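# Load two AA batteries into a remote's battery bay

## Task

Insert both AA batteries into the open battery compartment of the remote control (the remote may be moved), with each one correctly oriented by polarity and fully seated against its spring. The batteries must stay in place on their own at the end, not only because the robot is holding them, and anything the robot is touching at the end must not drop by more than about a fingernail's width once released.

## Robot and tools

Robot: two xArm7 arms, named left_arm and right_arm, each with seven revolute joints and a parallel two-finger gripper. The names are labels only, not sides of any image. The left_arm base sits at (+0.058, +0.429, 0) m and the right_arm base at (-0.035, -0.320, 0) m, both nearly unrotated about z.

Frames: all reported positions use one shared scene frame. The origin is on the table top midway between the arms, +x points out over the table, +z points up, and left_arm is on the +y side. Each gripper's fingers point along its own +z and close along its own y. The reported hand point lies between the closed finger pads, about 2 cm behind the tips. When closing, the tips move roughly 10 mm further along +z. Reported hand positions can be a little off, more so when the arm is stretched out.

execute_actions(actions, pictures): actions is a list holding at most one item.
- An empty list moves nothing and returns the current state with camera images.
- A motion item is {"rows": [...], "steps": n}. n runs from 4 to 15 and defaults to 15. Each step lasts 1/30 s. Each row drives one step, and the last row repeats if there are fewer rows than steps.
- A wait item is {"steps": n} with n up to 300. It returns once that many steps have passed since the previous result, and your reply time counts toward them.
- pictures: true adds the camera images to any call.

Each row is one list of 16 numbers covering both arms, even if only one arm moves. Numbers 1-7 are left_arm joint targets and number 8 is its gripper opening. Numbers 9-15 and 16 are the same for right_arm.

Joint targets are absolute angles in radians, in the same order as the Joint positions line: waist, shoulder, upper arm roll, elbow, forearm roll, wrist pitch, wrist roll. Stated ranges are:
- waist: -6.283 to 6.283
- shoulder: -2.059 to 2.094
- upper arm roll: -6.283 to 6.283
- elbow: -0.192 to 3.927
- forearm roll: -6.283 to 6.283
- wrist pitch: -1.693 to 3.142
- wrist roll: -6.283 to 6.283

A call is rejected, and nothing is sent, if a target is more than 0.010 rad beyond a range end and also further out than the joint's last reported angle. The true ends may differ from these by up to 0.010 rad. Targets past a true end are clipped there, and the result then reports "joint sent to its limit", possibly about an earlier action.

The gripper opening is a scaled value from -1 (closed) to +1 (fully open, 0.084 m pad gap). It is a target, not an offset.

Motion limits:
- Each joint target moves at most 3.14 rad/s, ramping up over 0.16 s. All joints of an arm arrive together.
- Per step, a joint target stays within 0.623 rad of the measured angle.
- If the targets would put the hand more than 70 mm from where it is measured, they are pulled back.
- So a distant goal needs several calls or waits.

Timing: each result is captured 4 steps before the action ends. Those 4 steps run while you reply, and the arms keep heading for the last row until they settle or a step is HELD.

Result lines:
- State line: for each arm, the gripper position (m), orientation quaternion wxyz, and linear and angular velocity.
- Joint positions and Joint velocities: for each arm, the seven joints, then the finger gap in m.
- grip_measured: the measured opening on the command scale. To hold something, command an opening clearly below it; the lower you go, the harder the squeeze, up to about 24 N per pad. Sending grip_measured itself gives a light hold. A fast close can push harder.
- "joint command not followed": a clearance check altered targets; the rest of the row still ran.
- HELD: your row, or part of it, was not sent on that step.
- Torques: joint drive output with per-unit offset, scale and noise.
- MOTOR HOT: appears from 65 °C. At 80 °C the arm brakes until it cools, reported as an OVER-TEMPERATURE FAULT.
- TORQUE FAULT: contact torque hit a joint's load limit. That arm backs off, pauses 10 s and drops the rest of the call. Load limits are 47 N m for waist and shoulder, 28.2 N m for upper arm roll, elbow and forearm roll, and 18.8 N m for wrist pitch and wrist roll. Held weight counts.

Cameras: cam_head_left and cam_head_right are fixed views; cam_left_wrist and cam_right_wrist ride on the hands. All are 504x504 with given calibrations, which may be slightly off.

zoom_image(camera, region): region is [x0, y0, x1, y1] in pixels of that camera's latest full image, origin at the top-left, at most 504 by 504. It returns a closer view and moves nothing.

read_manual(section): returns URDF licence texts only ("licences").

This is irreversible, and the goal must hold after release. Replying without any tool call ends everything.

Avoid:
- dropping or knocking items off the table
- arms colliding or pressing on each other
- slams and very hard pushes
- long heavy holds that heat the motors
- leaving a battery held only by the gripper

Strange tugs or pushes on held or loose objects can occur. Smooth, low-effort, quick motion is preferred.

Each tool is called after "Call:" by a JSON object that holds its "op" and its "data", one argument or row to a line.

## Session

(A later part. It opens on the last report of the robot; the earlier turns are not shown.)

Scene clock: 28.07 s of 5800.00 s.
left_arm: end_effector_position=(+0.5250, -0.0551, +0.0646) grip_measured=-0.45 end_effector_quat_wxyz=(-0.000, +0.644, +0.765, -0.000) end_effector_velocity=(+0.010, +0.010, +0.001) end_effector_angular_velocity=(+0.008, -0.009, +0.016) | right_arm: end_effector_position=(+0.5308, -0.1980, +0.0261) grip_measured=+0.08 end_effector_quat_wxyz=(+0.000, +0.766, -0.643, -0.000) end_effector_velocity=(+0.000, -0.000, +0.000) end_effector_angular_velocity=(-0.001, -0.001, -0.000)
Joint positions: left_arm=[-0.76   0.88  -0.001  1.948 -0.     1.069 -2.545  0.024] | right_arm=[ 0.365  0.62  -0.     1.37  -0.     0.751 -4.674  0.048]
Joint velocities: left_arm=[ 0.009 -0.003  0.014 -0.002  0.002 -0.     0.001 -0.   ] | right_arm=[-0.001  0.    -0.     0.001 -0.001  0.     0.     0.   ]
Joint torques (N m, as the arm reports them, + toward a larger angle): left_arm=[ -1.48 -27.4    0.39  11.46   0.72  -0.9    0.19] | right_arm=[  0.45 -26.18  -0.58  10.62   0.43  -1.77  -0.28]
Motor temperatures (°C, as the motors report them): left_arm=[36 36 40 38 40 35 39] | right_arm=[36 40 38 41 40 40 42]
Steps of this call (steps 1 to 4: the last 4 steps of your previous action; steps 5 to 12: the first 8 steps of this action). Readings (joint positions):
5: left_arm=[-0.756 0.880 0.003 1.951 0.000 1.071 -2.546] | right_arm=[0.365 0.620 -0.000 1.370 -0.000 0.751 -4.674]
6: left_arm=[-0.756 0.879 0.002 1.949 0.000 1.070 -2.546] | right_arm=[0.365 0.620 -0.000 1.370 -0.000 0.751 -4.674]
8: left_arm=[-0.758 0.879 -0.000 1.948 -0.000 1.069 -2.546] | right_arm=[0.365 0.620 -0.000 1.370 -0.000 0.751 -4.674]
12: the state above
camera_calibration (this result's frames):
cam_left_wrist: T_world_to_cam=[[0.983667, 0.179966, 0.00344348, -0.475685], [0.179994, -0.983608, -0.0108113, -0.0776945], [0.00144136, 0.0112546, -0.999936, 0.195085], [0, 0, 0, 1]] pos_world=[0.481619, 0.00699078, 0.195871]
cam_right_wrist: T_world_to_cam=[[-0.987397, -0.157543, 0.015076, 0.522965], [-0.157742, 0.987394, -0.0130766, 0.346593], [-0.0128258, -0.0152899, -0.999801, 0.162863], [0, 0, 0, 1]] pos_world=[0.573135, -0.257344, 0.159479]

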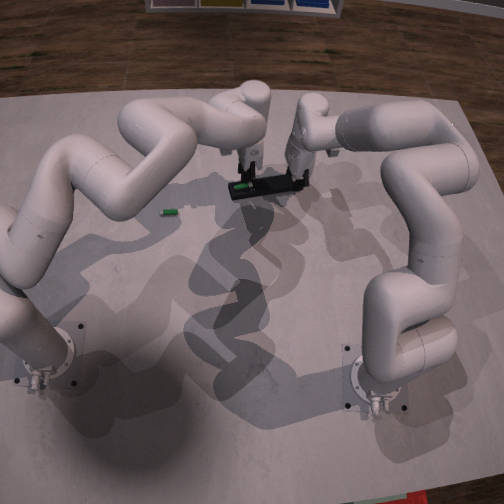

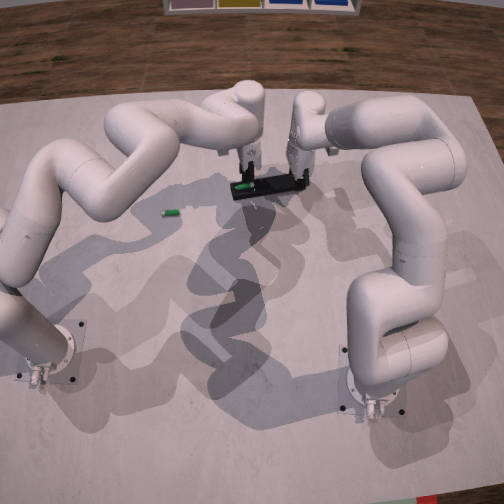

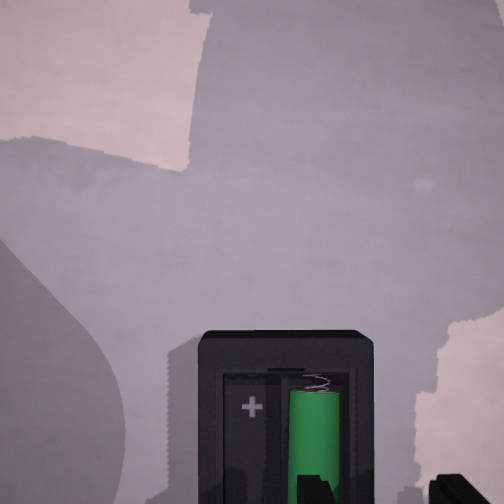

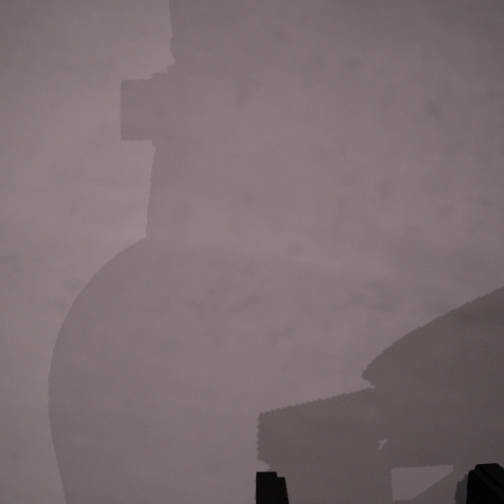

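Call:
{"op": "execute_actions", "data": {
  "actions": [
    {"rows":[[-0.7584,0.8815,0,1.9461,0,1.0646,-2.5454,-0.43,0.3647,0.6195,0,1.3704,0,0.7509,-4.674,-0.3],[-0.7584,0.8855,0,1.9443,0,1.0588,-2.5454,-0.43,0.3647,0.6195,0,1.3704,0,0.7509,-4.674,-0.3],[-0.7584,0.8896,0,1.9426,0,1.053,-2.5454,-0.43,0.3647,0.6195,0,1.3704,0,0.7509,-4.674,-0.3],[-0.7584,0.8922,0,1.9414,0,1.0491,-2.5454,-0.43,0.3647,0.6195,0,1.3704,0,0.7509,-4.674,-0.3],[-0.7584,0.8936,0,1.9408,0,1.0472,-2.5454,-0.43,0.3647,0.6195,0,1.3704,0,0.7509,-4.674,-0.3],[-0.7584,0.8943,0,1.9405,0,1.0462,-2.5454,-0.43,0.3647,0.6195,0,1.3704,0,0.7509,-4.674,-0.3],[-0.7584,0.895,0,1.9402,0,1.0452,-2.5454,-0.43,0.3647,0.6195,0,1.3704,0,0.7509,-4.674,-0.3],[-0.7584,0.8957,0,1.94,0,1.0443,-2.5454,-0.43,0.3647,0.6195,0,1.3704,0,0.7509,-4.674,-0.3],[-0.7584,0.8964,0,1.9397,0,1.0433,-2.5454,-0.43,0.3647,0.6195,0,1.3704,0,0.7509,-4.674,-0.3],[-0.7584,0.8971,0,1.9394,0,1.0423,-2.5454,-0.43,0.3647,0.6195,0,1.3704,0,0.7509,-4.674,-0.3],[-0.7584,0.8978,0,1.9391,0,1.0413,-2.5454,-0.43,0.3647,0.6195,0,1.3704,0,0.7509,-4.674,-0.3],[-0.7584,0.8985,0,1.9389,0,1.0404,-2.5454,-0.43,0.3647,0.6195,0,1.3704,0,0.7509,-4.674,-0.3],[-0.7584,0.8992,0,1.9386,0,1.0394,-2.5454,-0.43,0.3647,0.6195,0,1.3704,0,0.7509,-4.674,-0.3]],"steps":15}
  ],
  "pictures": false
}}

Call:
{"op": "execute_actions", "data": {
  "actions": [
    {"rows":[[-0.7584,0.8992,0,1.9386,0,1.0394,-2.5454,-0.43,0.3647,0.6195,0,1.3704,0,0.7509,-4.674,-0.3]],"steps":8}
  ],
  "pictures": false
}}

Scene clock: 29.20 s of 5800.00 s.
left_arm: end_effector_position=(+0.5261, -0.0538, +0.0514) grip_measured=-0.45 end_effector_quat_wxyz=(-0.001, +0.643, +0.766, +0.000) end_effector_velocity=(+0.009, -0.009, +0.007) end_effector_angular_velocity=(-0.035, -0.031, +0.001) | right_arm: end_effector_position=(+0.5308, -0.1980, +0.0261) grip_measured=+0.08 end_effector_quat_wxyz=(-0.000, +0.766, -0.643, -0.000) end_effector_velocity=(+0.000, -0.000, +0.000) end_effector_angular_velocity=(+0.001, -0.000, -0.001)
Joint positions: left_arm=[-0.758  0.897  0.     1.939 -0.     1.043 -2.545  0.024] | right_arm=[ 0.365  0.62  -0.     1.37  -0.     0.751 -4.674  0.048]
Joint velocities: left_arm=[ 0.001  0.    -0.     0.012 -0.002 -0.035  0.001 -0.   ] | right_arm=[-0.001 -0.     0.     0.     0.     0.     0.    -0.   ]
Joint torques (N m, as the arm reports them, + toward a larger angle): left_arm=[ -1.96 -26.9   -0.18  11.24   0.67  -0.92   0.06] | right_arm=[  0.57 -26.21  -0.5   10.75   0.47  -1.79  -0.37]
Motor temperatures (°C, as the motors report them): left_arm=[36 36 40 38 40 35 39] | right_arm=[36 40 38 41 40 40 42]
Steps of this call (steps 1 to 4: the last 4 steps of your previous action; steps 5 to 15: the robot went on to your last target; steps 16 to 23: nothing new was sent; steps 24 to 34: the first 11 steps of this action). Readings (joint positions):
24: left_arm=[-0.758 0.879 -0.000 1.947 -0.000 1.068 -2.545] | right_arm=[0.365 0.620 0.000 1.370 -0.000 0.751 -4.674]
25: left_arm=[-0.758 0.880 -0.000 1.947 0.000 1.066 -2.545] | right_arm=[0.365 0.620 0.000 1.370 -0.000 0.751 -4.674]
27: left_arm=[-0.758 0.885 -0.000 1.946 0.000 1.058 -2.545] | right_arm=[0.365 0.620 -0.000 1.370 0.000 0.751 -4.674]
31: left_arm=[-0.758 0.896 0.000 1.939 -0.000 1.047 -2.545] | right_arm=[0.365 0.620 -0.000 1.370 -0.000 0.751 -4.674]
34: the state above

Scene clock: 29.47 s of 5800.00 s.
left_arm: end_effector_position=(+0.5264, -0.0542, +0.0505) grip_measured=-0.45 end_effector_quat_wxyz=(+0.000, +0.643, +0.766, -0.000) end_effector_velocity=(-0.000, +0.001, -0.001) end_effector_angular_velocity=(+0.002, +0.002, +0.000) | right_arm: end_effector_position=(+0.5308, -0.1980, +0.0261) grip_measured=+0.08 end_effector_quat_wxyz=(+0.000, +0.766, -0.643, -0.000) end_effector_velocity=(+0.000, +0.000, +0.000) end_effector_angular_velocity=(-0.000, -0.001, +0.001)
Joint positions: left_arm=[-0.758  0.899 -0.     1.939 -0.     1.039 -2.545  0.024] | right_arm=[ 0.365  0.62   0.     1.37   0.     0.751 -4.674  0.048]
Joint velocities: left_arm=[ 0.     0.001  0.    -0.001  0.    -0.    -0.    -0.   ] | right_arm=[ 0.     0.    -0.     0.001 -0.001 -0.    -0.    -0.   ]
Joint torques (N m, as the arm reports them, + toward a larger angle): left_arm=[ -1.86 -26.7    0.02  11.2    0.54  -0.79   0.07] | right_arm=[  0.35 -26.22  -0.53  10.72   0.43  -1.82  -0.34]
Motor temperatures (°C, as the motors report them): left_arm=[36 36 40 38 40 35 39] | right_arm=[36 40 38 41 40 40 42]
Steps of this call (steps 1 to 4: the last 4 steps of your previous action; steps 5 to 8: the first 4 steps of this action). Readings (joint positions):
5: left_arm=[-0.758 0.899 -0.000 1.939 -0.000 1.040 -2.545] | right_arm=[0.365 0.620 0.000 1.370 0.000 0.751 -4.674]
6: left_arm=[-0.758 0.899 -0.000 1.939 -0.000 1.039 -2.545] | right_arm=[0.365 0.620 0.000 1.370 0.000 0.751 -4.674]
8: the state above

Call:
{"op": "execute_actions", "data": {
  "actions": [
    {"rows":[[-0.7584,0.9,0,1.9383,0,1.0383,-2.5454,-0.43,0.3647,0.6195,0,1.3704,0,0.7509,-4.674,-0.3],[-0.7584,0.9009,0,1.938,0,1.0371,-2.5454,-0.43,0.3647,0.6195,0,1.3704,0,0.7509,-4.674,-0.3],[-0.7584,0.9017,0,1.9377,0,1.036,-2.5454,-0.43,0.3647,0.6195,0,1.3704,0,0.7509,-4.674,-0.3],[-0.7584,0.9026,0,1.9374,0,1.0348,-2.5454,-0.43,0.3647,0.6195,0,1.3704,0,0.7509,-4.674,-0.3],[-0.7584,0.9034,0,1.9371,0,1.0337,-2.5454,-0.43,0.3647,0.6195,0,1.3704,0,0.7509,-4.674,-0.3],[-0.758,0.9024,0,1.9337,0,1.0314,-2.545,-0.43,0.3647,0.6195,0,1.3704,0,0.7509,-4.674,-0.3],[-0.7576,0.9013,0,1.9304,0,1.0291,-2.5446,-0.43,0.3647,0.6195,0,1.3704,0,0.7509,-4.674,-0.3],[-0.7572,0.9003,0,1.927,0,1.0268,-2.5442,-0.43,0.3647,0.6195,0,1.3704,0,0.7509,-4.674,-0.3],[-0.7568,0.8992,0,1.9237,0,1.0245,-2.5438,-0.43,0.3647,0.6195,0,1.3704,0,0.7509,-4.674,-0.3],[-0.7563,0.8982,0,1.9203,0,1.0222,-2.5433,-0.43,0.3647,0.6195,0,1.3704,0,0.7509,-4.674,-0.3],[-0.7559,0.8971,0,1.9169,0,1.0198,-2.5429,-0.43,0.3647,0.6195,0,1.3704,0,0.7509,-4.674,-0.3],[-0.7555,0.8961,0,1.9136,0,1.0175,-2.5425,-0.43,0.3647,0.6195,0,1.3704,0,0.7509,-4.674,-0.3],[-0.7551,0.895,0,1.9102,0,1.0152,-2.5421,-0.43,0.3647,0.6195,0,1.3704,0,0.7509,-4.674,-0.3],[-0.7547,0.894,0,1.9069,0,1.0129,-2.5417,-0.43,0.3647,0.6195,0,1.3704,0,0.7509,-4.674,-0.3],[-0.7543,0.8929,0,1.9035,0,1.0106,-2.5413,-0.43,0.3647,0.6195,0,1.3704,0,0.7509,-4.674,-0.3]],"steps":15}
  ],
  "pictures": false
}}

Call:
{"op": "execute_actions", "data": {
  "actions": [
    {"rows":[[-0.7543,0.8929,0,1.9035,0,1.0106,-2.5413,-0.43,0.3647,0.6195,0,1.3704,0,0.7509,-4.674,-0.3]],"steps":8}
  ],
  "pictures": true
}}

Scene clock: 30.40 s of 5800.00 s.
left_arm: end_effector_position=(+0.5267, -0.0540, +0.0483) grip_measured=-0.45 end_effector_quat_wxyz=(+0.003, +0.643, +0.766, -0.001) end_effector_velocity=(-0.001, +0.003, -0.003) end_effector_angular_velocity=(-0.027, -0.017, -0.006) | right_arm: end_effector_position=(+0.5309, -0.1983, +0.0261) grip_measured=+0.08 end_effector_quat_wxyz=(+0.000, +0.766, -0.643, +0.000) end_effector_velocity=(-0.000, +0.000, -0.000) end_effector_angular_velocity=(-0.001, +0.000, +0.003)
Joint positions: left_arm=[-0.757  0.896 -0.001  1.926 -0.     1.024 -2.544  0.025] | right_arm=[ 0.365  0.62  -0.     1.37   0.     0.751 -4.674  0.048]
Joint velocities: left_arm=[ 0.009 -0.039 -0.006 -0.087 -0.003 -0.079  0.012  0.   ] | right_arm=[ 0.001 -0.     0.    -0.    -0.001  0.    -0.001 -0.   ]
Joint torques (N m, as the arm reports them, + toward a larger angle): left_arm=[ -0.14 -19.8    1.05   7.53   1.    -0.45   0.21] | right_arm=[  1.22 -26.32   0.11  10.62   0.29  -1.63  -0.52]
Motor temperatures (°C, as the motors report them): left_arm=[36 36 40 38 40 35 39] | right_arm=[36 40 38 41 40 40 42]
Steps of this call (steps 1 to 4: the last 4 steps of your previous action; steps 5 to 15: the robot went on to your last target; steps 16 to 17: nothing new was sent; steps 18 to 28: the first 11 steps of this action). Readings (joint positions):
18: left_arm=[-0.758 0.899 -0.000 1.939 -0.000 1.039 -2.545] | right_arm=[0.365 0.620 0.000 1.370 0.000 0.751 -4.674]
19: left_arm=[-0.758 0.899 -0.000 1.939 -0.000 1.039 -2.545] | right_arm=[0.365 0.620 0.000 1.370 0.000 0.751 -4.674]
21: left_arm=[-0.758 0.900 -0.000 1.939 -0.000 1.037 -2.545] | right_arm=[0.365 0.620 0.000 1.370 0.000 0.751 -4.674]
25: left_arm=[-0.758 0.900 -0.000 1.935 -0.000 1.031 -2.545] | right_arm=[0.365 0.620 -0.000 1.370 0.000 0.751 -4.674]
28: the state above

Scene clock: 30.67 s of 5800.00 s.
left_arm: end_effector_position=(+0.5253, -0.0503, +0.0432) grip_measured=-0.45 end_effector_quat_wxyz=(+0.001, +0.643, +0.766, -0.001) end_effector_velocity=(+0.003, +0.001, +0.008) end_effector_angular_velocity=(-0.000, -0.010, -0.003) | right_arm: end_effector_position=(+0.5308, -0.1979, +0.0261) grip_measured=+0.08 end_effector_quat_wxyz=(-0.000, +0.766, -0.643, -0.000) end_effector_velocity=(+0.000, -0.001, -0.000) end_effector_angular_velocity=(+0.001, +0.001, -0.003)
Joint positions: left_arm=[-0.755  0.892 -0.001  1.905 -0.     1.01  -2.541  0.025] | right_arm=[ 0.365  0.62   0.     1.37   0.     0.751 -4.674  0.048]
Joint velocities: left_arm=[-0.001 -0.012  0.004  0.     0.005  0.004  0.002 -0.   ] | right_arm=[-0.002  0.001  0.     0.001  0.001  0.     0.001 -0.   ]
Joint torques (N m, as the arm reports them, + toward a larger angle): left_arm=[  1.31 -18.72   1.73   6.8    1.04  -0.13   0.  ] | right_arm=[  0.99 -26.37  -0.08  10.7    0.38  -1.63  -0.52]
Motor temperatures (°C, as the motors report them): left_arm=[36 36 40 38 40 35 39] | right_arm=[36 40 38 41 40 40 42]
Steps of this call (steps 1 to 4: the last 4 steps of your previous action; steps 5 to 8: the first 4 steps of this action). Readings (joint positions):
5: left_arm=[-0.755 0.892 -0.001 1.908 -0.000 1.012 -2.542] | right_arm=[0.365 0.619 -0.000 1.370 -0.000 0.751 -4.674]
6: left_arm=[-0.755 0.893 -0.001 1.906 -0.001 1.011 -2.542] | right_arm=[0.365 0.620 0.000 1.370 -0.000 0.751 -4.674]
8: the state above
camera_calibration (this result's frames):
cam_left_wrist: T_world_to_cam=[[0.983437, 0.181169, 0.00545124, -0.476615], [0.18121, -0.983411, -0.0081714, -0.074001], [0.0038804, 0.00902387, -0.999952, 0.172284], [0, 0, 0, 1]] pos_world=[0.481462, 0.01202, 0.174269]
cam_right_wrist: T_world_to_cam=[[-0.987382, -0.157645, 0.01501, 0.522957], [-0.157842, 0.987379, -0.0129872, 0.346534], [-0.0127732, -0.0151925, -0.999803, 0.162853], [0, 0, 0, 1]] pos_world=[0.573136, -0.257245, 0.159472]

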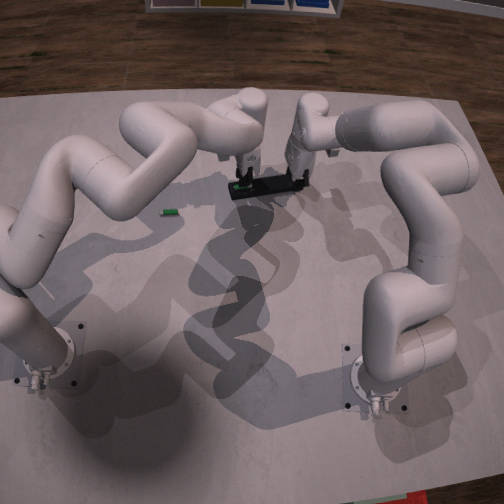

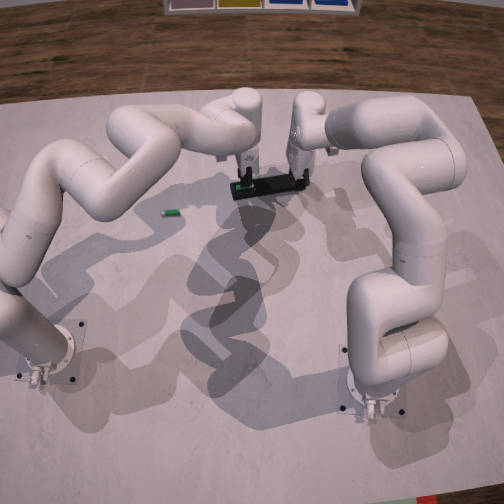

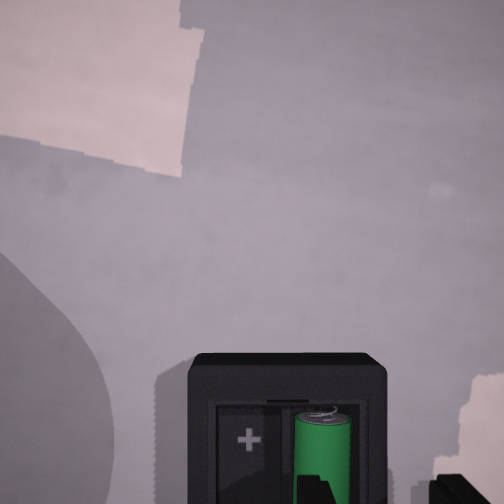

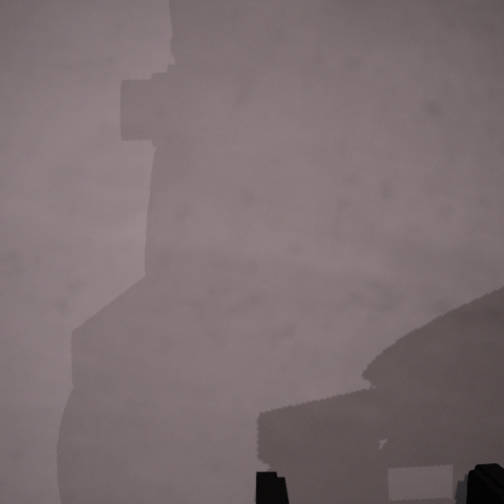

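Call:
{"op": "execute_actions", "data": {
  "actions": [
    {"rows":[[-0.7543,0.8905,0,1.9043,0,1.0138,-2.5413,-0.43,0.3647,0.6195,0,1.3704,0,0.7509,-4.674,-0.3],[-0.7543,0.887,0,1.9056,0,1.0186,-2.5413,-0.43,0.3647,0.6195,0,1.3704,0,0.7509,-4.674,-0.3],[-0.7543,0.882,0,1.9074,0,1.0254,-2.5413,-0.43,0.3647,0.6195,0,1.3704,0,0.7509,-4.674,-0.3],[-0.7543,0.875,0,1.91,0,1.035,-2.5413,-0.43,0.3647,0.6195,0,1.3704,0,0.7509,-4.674,-0.3],[-0.7543,0.866,0,1.913,0,1.047,-2.5413,-0.43,0.3647,0.6195,0,1.3704,0,0.7509,-4.674,-0.3],[-0.752,0.85,0,1.905,0,1.055,-2.538,-0.4,0.3647,0.6195,0,1.3704,0,0.7509,-4.674,-0.3],[-0.745,0.815,0,1.86,0,1.045,-2.52,-0.35,0.3647,0.6195,0,1.3704,0,0.7509,-4.674,-0.3],[-0.73,0.76,0,1.78,0,1.02,-2.49,-0.3,0.3647,0.6195,0,1.3704,0,0.7509,-4.674,-0.3],[-0.713,0.69,0,1.68,0,0.99,-2.46,-0.25,0.3647,0.6195,0,1.3704,0,0.7509,-4.674,-0.3],[-0.695,0.615,0,1.57,0,0.955,-2.425,-0.2,0.3647,0.6195,0,1.3704,0,0.7509,-4.674,-0.3],[-0.677,0.54,0,1.46,0,0.92,-2.39,-0.15,0.3647,0.6195,0,1.3704,0,0.7509,-4.674,-0.3],[-0.659,0.465,0,1.35,0,0.885,-2.355,-0.1,0.3647,0.6195,0,1.3704,0,0.7509,-4.674,-0.3],[-0.642,0.39,0,1.245,0,0.855,-2.32,-0.1,0.3647,0.6195,0,1.3704,0,0.7509,-4.674,-0.3],[-0.626,0.32,0,1.145,0,0.825,-2.29,-0.1,0.3647,0.6195,0,1.3704,0,0.7509,-4.674,-0.3],[-0.612,0.26,0,1.06,0,0.80,-2.26,-0.1,0.3647,0.6195,0,1.3704,0,0.7509,-4.674,-0.3]],"steps":15}
  ],
  "pictures": false
}}

Call:
{"op": "execute_actions", "data": {
  "actions": [
    {"rows":[[-0.602,0.215,0,0.995,0,0.78,-2.24,-0.1,0.3647,0.6195,0,1.3704,0,0.7509,-4.674,-0.3],[-0.595,0.185,0,0.95,0,0.765,-2.225,-0.1,0.3647,0.6195,0,1.3704,0,0.7509,-4.674,-0.3],[-0.591,0.17,0,0.928,0,0.758,-2.217,-0.1,0.3647,0.6195,0,1.3704,0,0.7509,-4.674,-0.3],[-0.59,0.1646,0,0.9209,0,0.7563,-2.215,-0.1,0.3647,0.6195,0,1.3704,0,0.7509,-4.674,-0.3]],"steps":15}
  ],
  "pictures": true
}}

Scene clock: 31.93 s of 5800.00 s.
left_arm: end_effector_position=(+0.5188, -0.0196, +0.0757) grip_measured=-0.20 end_effector_quat_wxyz=(-0.005, +0.654, +0.756, +0.000) end_effector_velocity=(-0.074, +0.352, +0.175) end_effector_angular_velocity=(-0.074, -0.044, -0.333) | right_arm: end_effector_position=(+0.5307, -0.1980, +0.0261) grip_measured=+0.08 end_effector_quat_wxyz=(+0.000, +0.766, -0.643, -0.000) end_effector_velocity=(-0.000, +0.000, -0.000) end_effector_angular_velocity=(+0.000, +0.000, -0.001)
Joint positions: left_arm=[-0.729  0.752 -0.001  1.76   0.001  1.019 -2.486  0.036] | right_arm=[ 0.365  0.619  0.     1.37  -0.     0.751 -4.674  0.048]
Joint velocities: left_arm=[ 0.333 -1.444 -0.021 -1.976 -0.002 -0.615  0.65   0.067] | right_arm=[ 0.    -0.    -0.    -0.001  0.001 -0.001  0.001  0.   ]
Joint torques (N m, as the arm reports them, + toward a larger angle): left_arm=[  8.02 -29.15   3.44   8.26   0.83  -0.74   0.61] | right_arm=[  0.21 -26.28  -0.87  10.79   0.45  -1.79  -0.33]
Motor temperatures (°C, as the motors report them): left_arm=[36 36 40 38 40 35 39] | right_arm=[36 40 38 41 40 40 42]
Steps of this call (steps 1 to 4: the last 4 steps of your previous action; steps 5 to 15: the robot went on to your last target; steps 16 to 27: nothing new was sent; steps 28 to 38: the first 11 steps of this action). Readings (joint positions):
28: left_arm=[-0.755 0.892 -0.000 1.904 -0.000 1.010 -2.541] | right_arm=[0.365 0.620 0.000 1.370 0.000 0.751 -4.674]
29: left_arm=[-0.755 0.892 -0.000 1.904 -0.000 1.012 -2.541] | right_arm=[0.365 0.620 0.000 1.370 0.000 0.751 -4.674]
31: left_arm=[-0.754 0.889 0.001 1.902 0.000 1.022 -2.541] | right_arm=[0.365 0.620 0.000 1.370 0.000 0.751 -4.674]
35: left_arm=[-0.750 0.858 0.003 1.888 0.001 1.051 -2.535] | right_arm=[0.365 0.619 0.000 1.370 -0.000 0.751 -4.674]
38: the state above

Scene clock: 32.43 s of 5800.00 s.
left_arm: end_effector_position=(+0.4348, +0.1531, +0.0995) grip_measured=-0.11 end_effector_quat_wxyz=(-0.001, +0.702, +0.712, -0.000) end_effector_velocity=(-0.006, -0.021, +0.003) end_effector_angular_velocity=(-0.031, -0.033, -0.073) | right_arm: end_effector_position=(+0.5308, -0.1980, +0.0261) grip_measured=+0.08 end_effector_quat_wxyz=(+0.000, +0.766, -0.643, -0.000) end_effector_velocity=(+0.000, +0.000, -0.000) end_effector_angular_velocity=(-0.000, +0.000, +0.000)
Joint positions: left_arm=[-0.59   0.167  0.001  0.922 -0.     0.758 -2.216  0.039] | right_arm=[ 0.365  0.619 -0.     1.37  -0.     0.751 -4.674  0.048]
Joint velocities: left_arm=[-0.01  -0.01  -0.033 -0.013  0.    -0.048  0.031  0.   ] | right_arm=[ 0.     0.001  0.     0.    -0.    -0.     0.    -0.   ]
Joint torques (N m, as the arm reports them, + toward a larger angle): left_arm=[ -3.44 -15.98  -0.37  10.81   0.72  -0.65  -0.03] | right_arm=[  0.21 -26.13  -0.79  10.76   0.4   -1.9   -0.31]
Motor temperatures (°C, as the motors report them): left_arm=[36 36 40 38 40 35 39] | right_arm=[36 40 38 41 40 40 42]
Steps of this call (steps 1 to 4: the last 4 steps of your previous action; steps 5 to 15: the first 11 steps of this action). Readings (joint positions):
5: left_arm=[-0.665 0.498 0.004 1.401 0.000 0.905 -2.371] | right_arm=[0.365 0.619 0.000 1.370 -0.000 0.751 -4.674]
6: left_arm=[-0.653 0.450 0.004 1.332 0.000 0.884 -2.349] | right_arm=[0.365 0.619 0.000 1.370 -0.000 0.751 -4.674]
8: left_arm=[-0.632 0.356 0.002 1.197 0.000 0.842 -2.305] | right_arm=[0.365 0.619 0.000 1.370 -0.000 0.751 -4.674]
12: left_arm=[-0.596 0.193 0.001 0.962 0.000 0.771 -2.230] | right_arm=[0.365 0.619 -0.000 1.370 -0.000 0.751 -4.674]
15: the state above
camera_calibration (this result's frames):
cam_left_wrist: T_world_to_cam=[[0.999725, 0.0232717, 0.00275035, -0.407483], [0.0233043, -0.999651, -0.0124591, 0.214434], [0.00245944, 0.0125198, -0.999919, 0.227158], [0, 0, 0, 1]] pos_world=[0.401816, 0.220998, 0.230932]
cam_right_wrist: T_world_to_cam=[[-0.987396, -0.157551, 0.0150904, 0.522957], [-0.157751, 0.987392, -0.0130856, 0.346603], [-0.0128385, -0.0153012, -0.999801, 0.162869], [0, 0, 0, 1]] pos_world=[0.573133, -0.257349, 0.159481]

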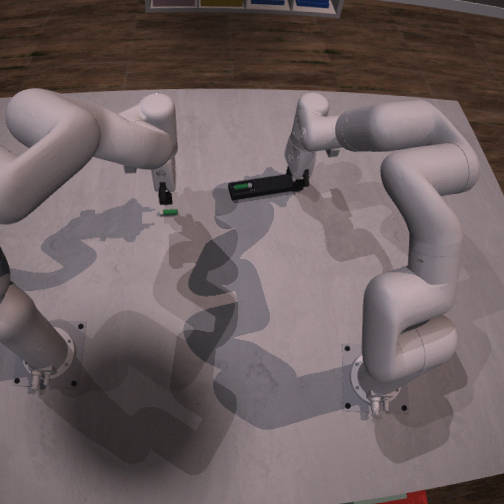

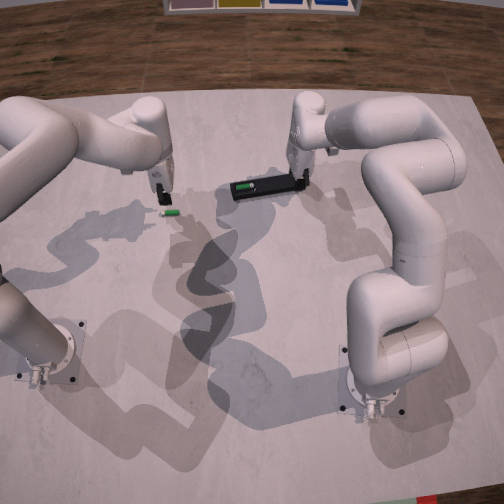

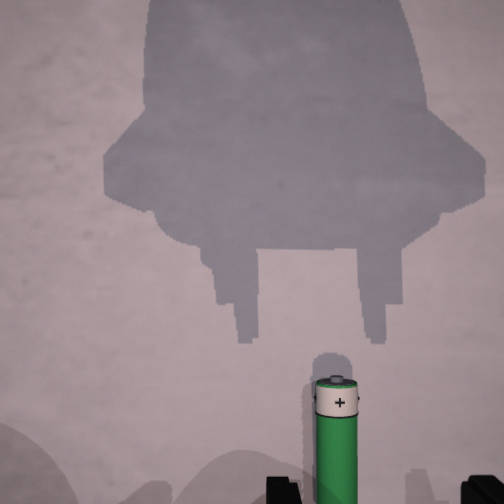

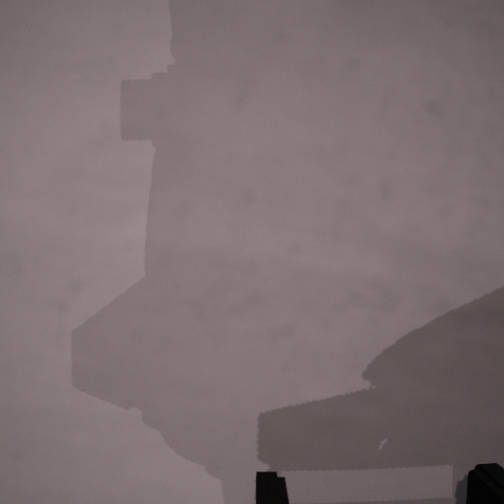

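Call:
{"op": "execute_actions", "data": {
  "actions": [
    {"rows":[[-0.591,0.175,0,0.918,0,0.743,-2.216,-0.1,0.3647,0.6195,0,1.3704,0,0.7509,-4.674,-0.3],[-0.592,0.195,0,0.914,0,0.719,-2.217,-0.1,0.3647,0.6195,0,1.3704,0,0.7509,-4.674,-0.3],[-0.5935,0.222,0,0.908,0,0.686,-2.2185,-0.1,0.3647,0.6195,0,1.3704,0,0.7509,-4.674,-0.3],[-0.5951,0.2533,0,0.9024,0,0.6491,-2.22,-0.1,0.3647,0.6195,0,1.3704,0,0.7509,-4.674,-0.3],[-0.5951,0.277,0,0.8998,0,0.6228,-2.22,-0.1,0.3647,0.6195,0,1.3704,0,0.7509,-4.674,-0.3],[-0.5951,0.2985,0,0.8974,0,0.5989,-2.22,-0.1,0.3647,0.6195,0,1.3704,0,0.7509,-4.674,-0.3],[-0.5951,0.317,0,0.8954,0,0.5784,-2.22,-0.1,0.3647,0.6195,0,1.3704,0,0.7509,-4.674,-0.3],[-0.5951,0.33,0,0.894,0,0.564,-2.22,-0.1,0.3647,0.6195,0,1.3704,0,0.7509,-4.674,-0.3],[-0.5951,0.338,0,0.8931,0,0.5551,-2.22,-0.1,0.3647,0.6195,0,1.3704,0,0.7509,-4.674,-0.3],[-0.5951,0.3411,0,0.8928,0,0.5517,-2.22,-0.1,0.3647,0.6195,0,1.3704,0,0.7509,-4.674,-0.3]],"steps":15}
  ],
  "pictures": false
}}

Call:
{"op": "execute_actions", "data": {
  "actions": [
    {"rows":[[-0.5951,0.3411,0,0.8928,0,0.5517,-2.22,-0.25,0.3647,0.6195,0,1.3704,0,0.7509,-4.674,-0.3],[-0.5951,0.3411,0,0.8928,0,0.5517,-2.22,-0.4,0.3647,0.6195,0,1.3704,0,0.7509,-4.674,-0.3],[-0.5951,0.3411,0,0.8928,0,0.5517,-2.22,-0.52,0.3647,0.6195,0,1.3704,0,0.7509,-4.674,-0.3],[-0.5951,0.3411,0,0.8928,0,0.5517,-2.22,-0.6,0.3647,0.6195,0,1.3704,0,0.7509,-4.674,-0.3],[-0.5951,0.3411,0,0.8928,0,0.5517,-2.22,-0.67,0.3647,0.6195,0,1.3704,0,0.7509,-4.674,-0.3],[-0.5951,0.3411,0,0.8928,0,0.5517,-2.22,-0.74,0.3647,0.6195,0,1.3704,0,0.7509,-4.674,-0.3],[-0.5951,0.3411,0,0.8928,0,0.5517,-2.22,-0.82,0.3647,0.6195,0,1.3704,0,0.7509,-4.674,-0.3],[-0.5951,0.3411,0,0.8928,0,0.5517,-2.22,-0.9,0.3647,0.6195,0,1.3704,0,0.7509,-4.674,-0.3],[-0.5951,0.3411,0,0.8928,0,0.5517,-2.22,-0.95,0.3647,0.6195,0,1.3704,0,0.7509,-4.674,-0.3]],"steps":14}
  ],
  "pictures": true
}}

Scene clock: 33.57 s of 5800.00 s.
left_arm: end_effector_position=(+0.4316, +0.1520, +0.0222) grip_measured=-0.11 end_effector_quat_wxyz=(-0.006, +0.703, +0.712, -0.001) end_effector_velocity=(+0.002, +0.005, -0.091) end_effector_angular_velocity=(-0.008, -0.015, +0.010) | right_arm: end_effector_position=(+0.5308, -0.1980, +0.0261) grip_measured=+0.08 end_effector_quat_wxyz=(-0.000, +0.766, -0.643, +0.000) end_effector_velocity=(+0.000, +0.000, +0.000) end_effector_angular_velocity=(-0.000, -0.001, +0.001)
Joint positions: left_arm=[-0.595  0.339  0.     0.889 -0.     0.562 -2.22   0.039] | right_arm=[ 0.365  0.62  -0.     1.37  -0.     0.751 -4.674  0.048]
Joint velocities: left_arm=[ 0.004  0.218  0.006 -0.027  0.001 -0.262 -0.001  0.01 ] | right_arm=[ 0.001 -0.     0.    -0.    -0.    -0.001 -0.     0.   ]
Joint torques (N m, as the arm reports them, + toward a larger angle): left_arm=[ -2.21 -25.56   0.18  11.71   0.7   -0.81   0.25] | right_arm=[  0.24 -26.22  -0.84  10.76   0.47  -1.9   -0.32]
Motor temperatures (°C, as the motors report them): left_arm=[36 36 40 38 40 35 39] | right_arm=[36 40 38 41 40 40 42]
Steps of this call (steps 1 to 4: the last 4 steps of your previous action; steps 5 to 15: the robot went on to your last target; steps 16 to 23: nothing new was sent; steps 24 to 34: the first 11 steps of this action). Readings (joint positions):
24: left_arm=[-0.590 0.165 -0.000 0.921 -0.000 0.756 -2.215] | right_arm=[0.365 0.620 -0.000 1.370 -0.000 0.751 -4.674]
25: left_arm=[-0.590 0.168 0.000 0.921 0.000 0.750 -2.215] | right_arm=[0.365 0.620 -0.000 1.370 -0.000 0.751 -4.674]
27: left_arm=[-0.592 0.190 0.000 0.918 0.000 0.719 -2.217] | right_arm=[0.365 0.620 -0.000 1.370 -0.000 0.751 -4.674]
31: left_arm=[-0.595 0.289 -0.000 0.897 -0.000 0.613 -2.220] | right_arm=[0.365 0.620 -0.000 1.370 -0.000 0.751 -4.674]
34: the state above

Scene clock: 34.03 s of 5800.00 s.
left_arm: end_effector_position=(+0.4350, +0.1496, +0.0233) grip_measured=-0.69 end_effector_quat_wxyz=(+0.000, +0.703, +0.712, +0.000) end_effector_velocity=(-0.002, +0.001, -0.001) end_effector_angular_velocity=(+0.003, +0.003, -0.001) | right_arm: end_effector_position=(+0.5308, -0.1980, +0.0261) grip_measured=+0.08 end_effector_quat_wxyz=(-0.000, +0.766, -0.643, +0.000) end_effector_velocity=(+0.001, -0.000, +0.000) end_effector_angular_velocity=(+0.000, -0.001, +0.001)
Joint positions: left_arm=[-0.595  0.341  0.     0.893  0.     0.552 -2.22   0.014] | right_arm=[ 0.365  0.62  -0.     1.37  -0.     0.751 -4.674  0.048]
Joint velocities: left_arm=[-0.001  0.     0.    -0.004  0.001 -0.    -0.001  0.   ] | right_arm=[-0.001  0.     0.     0.001 -0.    -0.    -0.001  0.   ]
Joint torques (N m, as the arm reports them, + toward a larger angle): left_arm=[ -2.   -17.91  -0.04   8.53   0.55  -0.8    0.28] | right_arm=[  0.23 -26.3   -0.7   10.69   0.41  -1.89  -0.35]
Motor temperatures (°C, as the motors report them): left_arm=[36 36 40 38 40 35 39] | right_arm=[36 40 38 41 40 40 42]
Steps of this call (steps 1 to 4: the last 4 steps of your previous action; steps 5 to 14: the first 10 steps of this action). Readings (joint positions):
5: left_arm=[-0.595 0.340 0.000 0.893 0.000 0.552 -2.220] | right_arm=[0.365 0.620 -0.000 1.370 -0.000 0.751 -4.674]
6: left_arm=[-0.595 0.340 0.000 0.893 0.000 0.552 -2.220] | right_arm=[0.365 0.620 -0.000 1.370 -0.000 0.751 -4.674]
8: left_arm=[-0.595 0.340 0.000 0.893 0.000 0.552 -2.220] | right_arm=[0.365 0.620 -0.000 1.370 -0.000 0.751 -4.674]
12: left_arm=[-0.595 0.341 0.000 0.893 0.000 0.552 -2.220] | right_arm=[0.365 0.620 -0.000 1.370 -0.000 0.751 -4.674]
14: the state above
camera_calibration (this result's frames):
cam_left_wrist: T_world_to_cam=[[0.999767, 0.0209694, 0.0051763, -0.407055], [0.0210227, -0.999724, -0.0104717, 0.210932], [0.00495528, 0.0105781, -0.999932, 0.150201], [0, 0, 0, 1]] pos_world=[0.401781, 0.217821, 0.154507]
cam_right_wrist: T_world_to_cam=[[-0.987398, -0.157538, 0.0150635, 0.522971], [-0.157737, 0.987395, -0.013078, 0.346594], [-0.0128133, -0.0152893, -0.999801, 0.162859], [0, 0, 0, 1]] pos_world=[0.573138, -0.257347, 0.159481]

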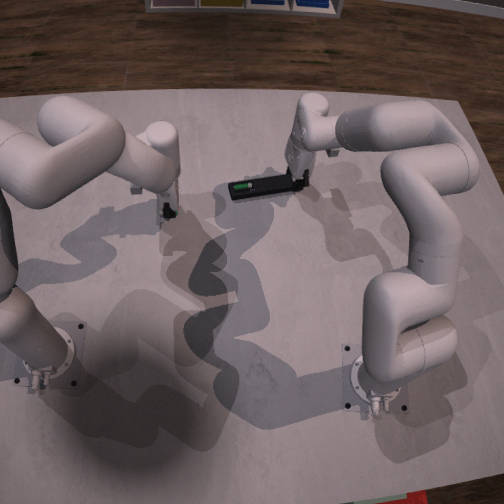

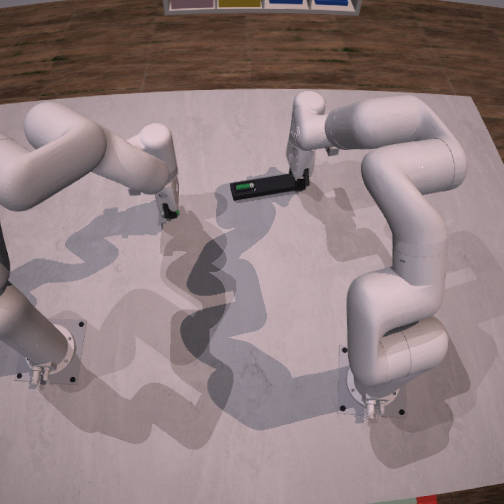

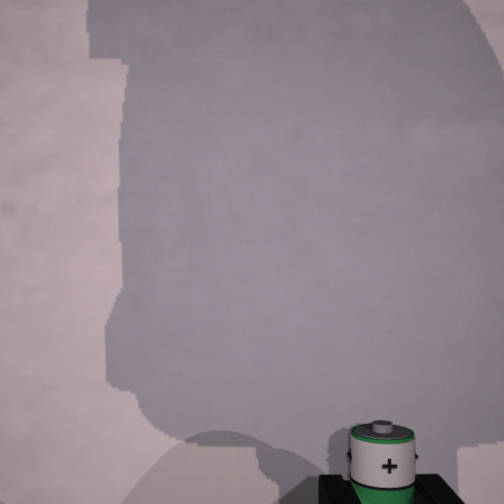

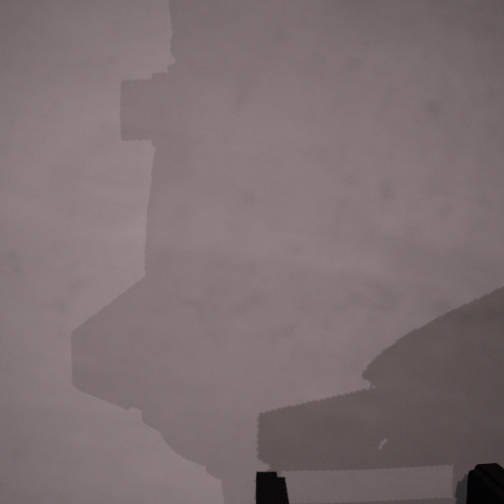

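Call:
{"op": "execute_actions", "data": {
  "actions": []
}}

Scene clock: 34.70 s of 5800.00 s.
left_arm: end_effector_position=(+0.4349, +0.1496, +0.0232) grip_measured=-0.69 end_effector_quat_wxyz=(+0.000, +0.703, +0.711, +0.000) end_effector_velocity=(+0.000, +0.000, -0.000) end_effector_angular_velocity=(+0.001, -0.000, -0.001) | right_arm: end_effector_position=(+0.5308, -0.1980, +0.0261) grip_measured=+0.08 end_effector_quat_wxyz=(-0.000, +0.766, -0.643, +0.000) end_effector_velocity=(-0.000, -0.000, -0.001) end_effector_angular_velocity=(-0.000, +0.001, -0.002)
Joint positions: left_arm=[-0.595  0.341  0.     0.893  0.     0.552 -2.22   0.014] | right_arm=[ 0.365  0.62  -0.     1.37  -0.     0.751 -4.674  0.048]
Joint velocities: left_arm=[ 0.001  0.    -0.    -0.     0.003 -0.    -0.001  0.   ] | right_arm=[-0.001  0.    -0.    -0.001 -0.    -0.     0.001 -0.   ]
Joint torques (N m, as the arm reports them, + toward a larger angle): left_arm=[ -2.31 -16.8   -0.03   8.49   0.72  -0.87   0.14] | right_arm=[  0.34 -26.37  -0.76  10.79   0.53  -1.83  -0.32]
Motor temperatures (°C, as the motors report them): left_arm=[36 36 40 38 40 35 39] | right_arm=[36 40 38 41 40 40 42]
Kept back: nothing.
Steps of this call (steps 1 to 4: the last 4 steps of your previous action; steps 5 to 15: the robot went on to your last target; steps 16 to 20: nothing new was sent). Readings (joint positions):
1: left_arm=[-0.595 0.341 0.000 0.893 0.000 0.552 -2.220] | right_arm=[0.365 0.620 -0.000 1.370 -0.000 0.751 -4.674]
2: left_arm=[-0.595 0.341 0.000 0.893 0.000 0.552 -2.220] | right_arm=[0.365 0.620 -0.000 1.370 -0.000 0.751 -4.674]
4: left_arm=[-0.595 0.341 0.000 0.893 0.000 0.552 -2.220] | right_arm=[0.365 0.620 -0.000 1.370 -0.000 0.751 -4.674]
8: left_arm=[-0.595 0.341 0.000 0.893 0.000 0.552 -2.220] | right_arm=[0.365 0.620 -0.000 1.370 -0.000 0.751 -4.674]
20: the state above
All arms were judged still, so your last target was given up. Only a new action makes them travel on or press farther. Fingers that are still opening or closing keep moving.
camera_calibration (this result's frames):
cam_left_wrist: T_world_to_cam=[[0.999768, 0.0209522, 0.00503231, -0.407002], [0.0210045, -0.999723, -0.0105746, 0.210962], [0.00480935, 0.0106778, -0.999931, 0.150162], [0, 0, 0, 1]] pos_world=[0.401754, 0.217828, 0.154431]
cam_right_wrist: T_world_to_cam=[[-0.987398, -0.15754, 0.0150675, 0.522969], [-0.157739, 0.987394, -0.0130779, 0.346594], [-0.0128173, -0.0152899, -0.999801, 0.16286], [0, 0, 0, 1]] pos_world=[0.573137, -0.257346, 0.159481]

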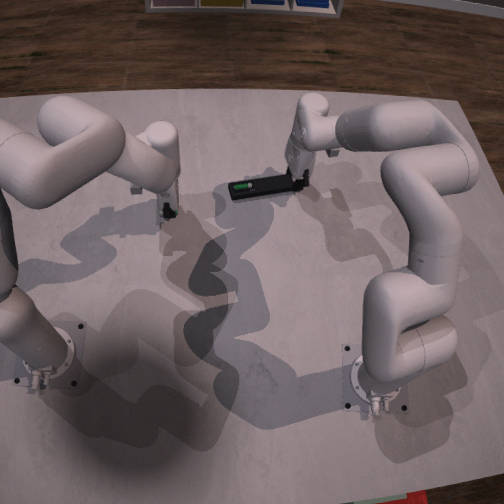

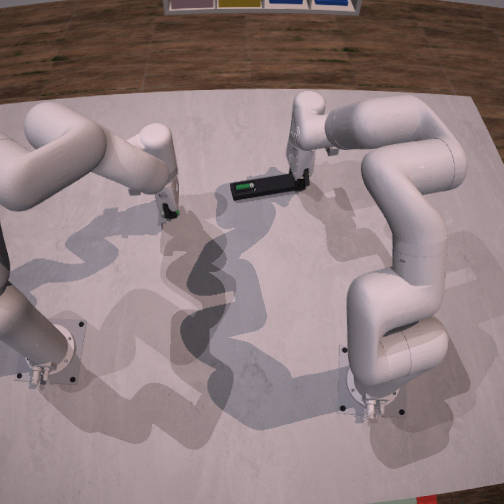

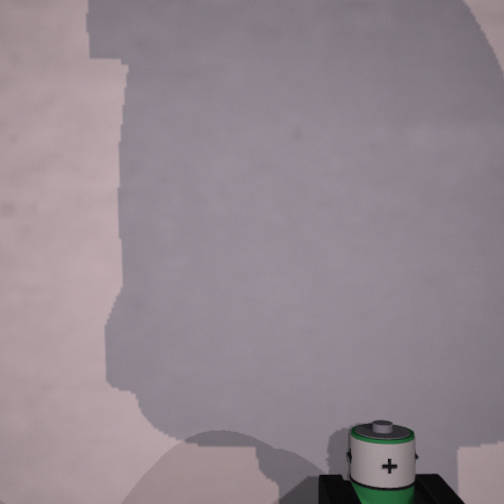

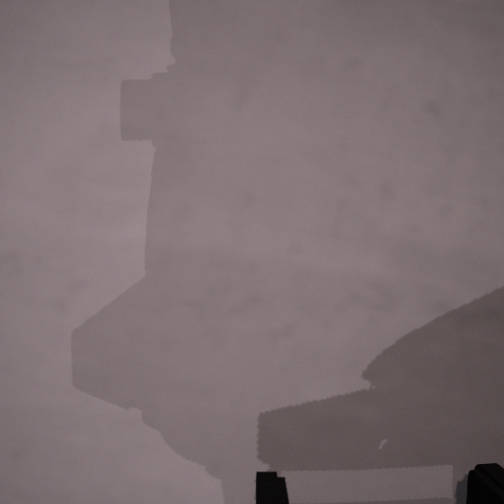

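Call:
{"op": "execute_actions", "data": {
  "actions": [
    {"rows":[[-0.5951,0.265,0,0.906,0,0.641,-2.22,-0.95,0.3647,0.6195,0,1.3704,0,0.7509,-4.674,-0.3],[-0.5951,0.1893,0,0.920,0,0.7307,-2.22,-0.95,0.3647,0.6195,0,1.3704,0,0.7509,-4.674,-0.3],[-0.5951,0.1893,0,0.920,0,0.7307,-2.22,-0.95,0.3647,0.6195,0,1.3704,0,0.7509,-4.674,-0.3],[-0.5951,0.1893,0,0.920,0,0.7307,-2.22,-0.95,0.3647,0.6195,0,1.3704,0,0.7509,-4.674,-0.3],[-0.5951,0.1893,0,0.920,0,0.7307,-2.22,-0.95,0.3647,0.6195,0,1.3704,0,0.7509,-4.674,-0.3],[-0.5951,0.1893,0,0.920,0,0.7307,-2.22,-0.95,0.3647,0.6195,0,1.3704,0,0.7509,-4.674,-0.3],[-0.5951,0.1893,0,0.920,0,0.7307,-2.22,-0.95,0.3647,0.6195,0,1.3704,0,0.7509,-4.674,-0.3],[-0.62,0.26,0,1.03,0,0.77,-2.265,-0.95,0.3647,0.6195,0,1.3704,0,0.7509,-4.674,-0.3],[-0.645,0.33,0,1.14,0,0.81,-2.31,-0.95,0.3647,0.6195,0,1.3704,0,0.7509,-4.674,-0.3],[-0.67,0.40,0,1.25,0,0.85,-2.355,-0.95,0.3647,0.6195,0,1.3704,0,0.7509,-4.674,-0.3],[-0.695,0.47,0,1.36,0,0.89,-2.40,-0.95,0.3647,0.6195,0,1.3704,0,0.7509,-4.674,-0.3],[-0.72,0.54,0,1.47,0,0.93,-2.445,-0.95,0.3647,0.6195,0,1.3704,0,0.7509,-4.674,-0.3],[-0.745,0.61,0,1.58,0,0.97,-2.49,-0.95,0.3647,0.6195,0,1.3704,0,0.7509,-4.674,-0.3],[-0.765,0.67,0,1.67,0,1.0,-2.53,-0.95,0.3647,0.6195,0,1.3704,0,0.7509,-4.674,-0.3],[-0.7834,0.7223,0,1.7503,0,1.028,-2.570,-0.95,0.3647,0.6195,0,1.3704,0,0.7509,-4.674,-0.3]],"steps":15}
  ]
}}

Call:
{"op": "execute_actions", "data": {
  "actions": [
    {"steps":12}
  ],
  "pictures": true
}}

Scene clock: 36.07 s of 5800.00 s.
left_arm: end_effector_position=(+0.4446, +0.1355, +0.0924) grip_measured=-0.69 end_effector_quat_wxyz=(-0.001, +0.696, +0.718, +0.000) end_effector_velocity=(+0.155, -0.287, -0.050) end_effector_angular_velocity=(+0.173, +0.205, +0.358) | right_arm: end_effector_position=(+0.5308, -0.1980, +0.0261) grip_measured=+0.08 end_effector_quat_wxyz=(-0.000, +0.766, -0.643, -0.000) end_effector_velocity=(-0.001, -0.000, -0.001) end_effector_angular_velocity=(+0.000, +0.002, -0.001)
Joint positions: left_arm=[-0.61   0.232  0.003  0.988 -0.     0.758 -2.25   0.014] | right_arm=[ 0.365  0.62  -0.     1.37  -0.     0.751 -4.674  0.048]
Joint velocities: left_arm=[-0.326  1.09   0.044  1.431 -0.001  0.609 -0.641 -0.   ] | right_arm=[-0.     0.001  0.    -0.001  0.001  0.     0.     0.   ]
Joint torques (N m, as the arm reports them, + toward a larger angle): left_arm=[-13.05 -11.62  -4.09  18.22   0.73  -1.82  -0.39] | right_arm=[  0.33 -26.1   -0.68  10.74   0.46  -1.85  -0.36]
Motor temperatures (°C, as the motors report them): left_arm=[36 36 40 38 40 35 39] | right_arm=[36 40 38 41 40 40 42]
Steps of this call (steps 1 to 30: nothing new was sent; steps 31 to 41: the first 11 steps of this action). Readings (joint positions):
31: left_arm=[-0.595 0.341 0.000 0.893 0.000 0.552 -2.220] | right_arm=[0.365 0.620 -0.000 1.370 -0.000 0.751 -4.674]
32: left_arm=[-0.595 0.337 -0.000 0.893 -0.000 0.560 -2.220] | right_arm=[0.365 0.620 -0.000 1.370 -0.000 0.751 -4.674]
34: left_arm=[-0.595 0.291 -0.000 0.895 -0.000 0.626 -2.220] | right_arm=[0.365 0.620 -0.000 1.370 -0.000 0.751 -4.674]
38: left_arm=[-0.595 0.183 -0.000 0.931 0.000 0.722 -2.220] | right_arm=[0.365 0.620 -0.000 1.370 -0.000 0.751 -4.674]
41: the state above

Scene clock: 36.47 s of 5800.00 s.
left_arm: end_effector_position=(+0.4903, -0.0410, +0.0888) grip_measured=-0.69 end_effector_quat_wxyz=(-0.001, +0.648, +0.762, -0.001) end_effector_velocity=(-0.061, -0.188, -0.047) end_effector_angular_velocity=(+0.007, +0.068, +0.035) | right_arm: end_effector_position=(+0.5308, -0.1980, +0.0261) grip_measured=+0.08 end_effector_quat_wxyz=(-0.000, +0.766, -0.643, -0.000) end_effector_velocity=(+0.000, -0.000, -0.000) end_effector_angular_velocity=(-0.000, -0.000, +0.000)
Joint positions: left_arm=[-0.781  0.71  -0.004  1.726 -0.     1.017 -2.558  0.014] | right_arm=[ 0.365  0.62  -0.     1.37  -0.     0.751 -4.674  0.048]
Joint velocities: left_arm=[-0.21   0.467 -0.063  0.661 -0.003  0.245 -0.291 -0.   ] | right_arm=[ 0.     0.    -0.    -0.    -0.    -0.    -0.001  0.   ]
Joint torques (N m, as the arm reports them, + toward a larger angle): left_arm=[ 13.44 -34.56   4.89   7.72   0.94  -0.71   0.85] | right_arm=[  0.38 -26.23  -0.8   10.66   0.38  -1.86  -0.36]
Motor temperatures (°C, as the motors report them): left_arm=[36 36 40 38 40 35 39] | right_arm=[36 40 38 41 40 40 42]
Kept back: nothing.
Steps of this call (steps 1 to 4: the last 4 steps of your previous action; steps 5 to 12: the robot went on to your last target). Readings (joint positions):
1: left_arm=[-0.623 0.273 0.004 1.046 -0.000 0.780 -2.275] | right_arm=[0.365 0.620 -0.000 1.370 0.000 0.751 -4.674]
2: left_arm=[-0.638 0.317 0.003 1.113 0.000 0.803 -2.301] | right_arm=[0.365 0.620 -0.000 1.370 -0.000 0.751 -4.674]
4: left_arm=[-0.668 0.399 0.000 1.244 0.000 0.847 -2.353] | right_arm=[0.365 0.620 -0.000 1.370 -0.000 0.751 -4.674]
8: left_arm=[-0.728 0.569 0.000 1.509 0.000 0.941 -2.466] | right_arm=[0.365 0.620 -0.000 1.370 -0.000 0.751 -4.674]
12: the state above
camera_calibration (this result's frames):
cam_left_wrist: T_world_to_cam=[[0.985515, 0.169577, 0.00178407, -0.44536], [0.169587, -0.98546, -0.0104219, -0.0522925], [-0.0000091911, 0.0105735, -0.999944, 0.219922], [0, 0, 0, 1]] pos_world=[0.447779, 0.0216654, 0.220159]
cam_right_wrist: T_world_to_cam=[[-0.987397, -0.157542, 0.0150707, 0.522967], [-0.157741, 0.987394, -0.0130767, 0.346593], [-0.0128206, -0.0152891, -0.999801, 0.162862], [0, 0, 0, 1]] pos_world=[0.573136, -0.257345, 0.159481]

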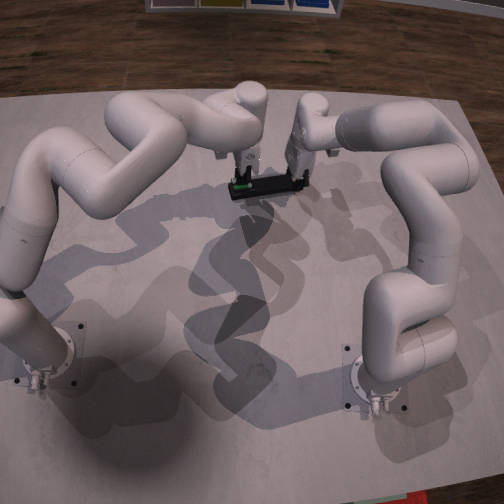

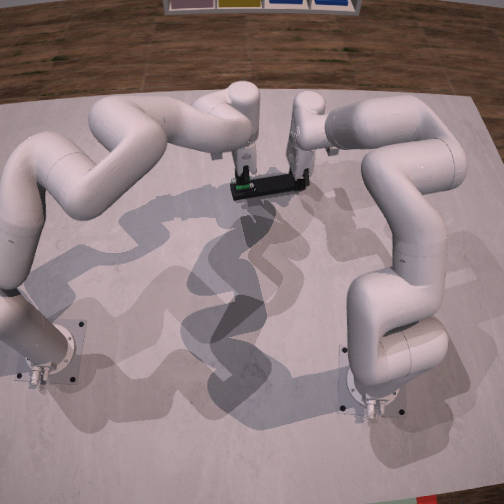

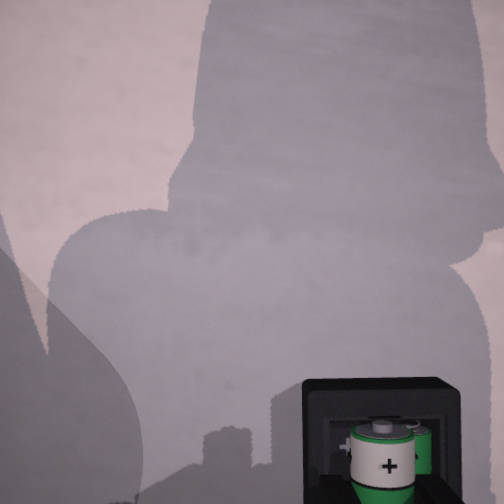

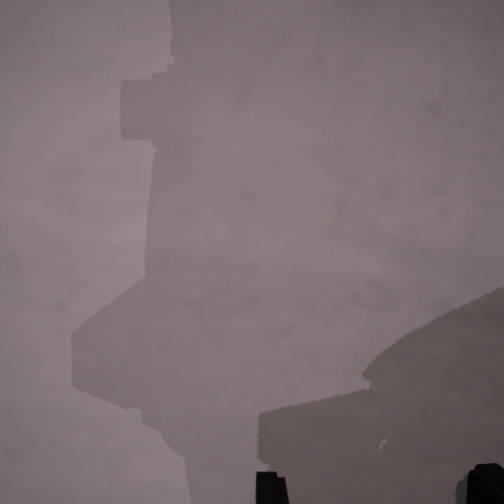

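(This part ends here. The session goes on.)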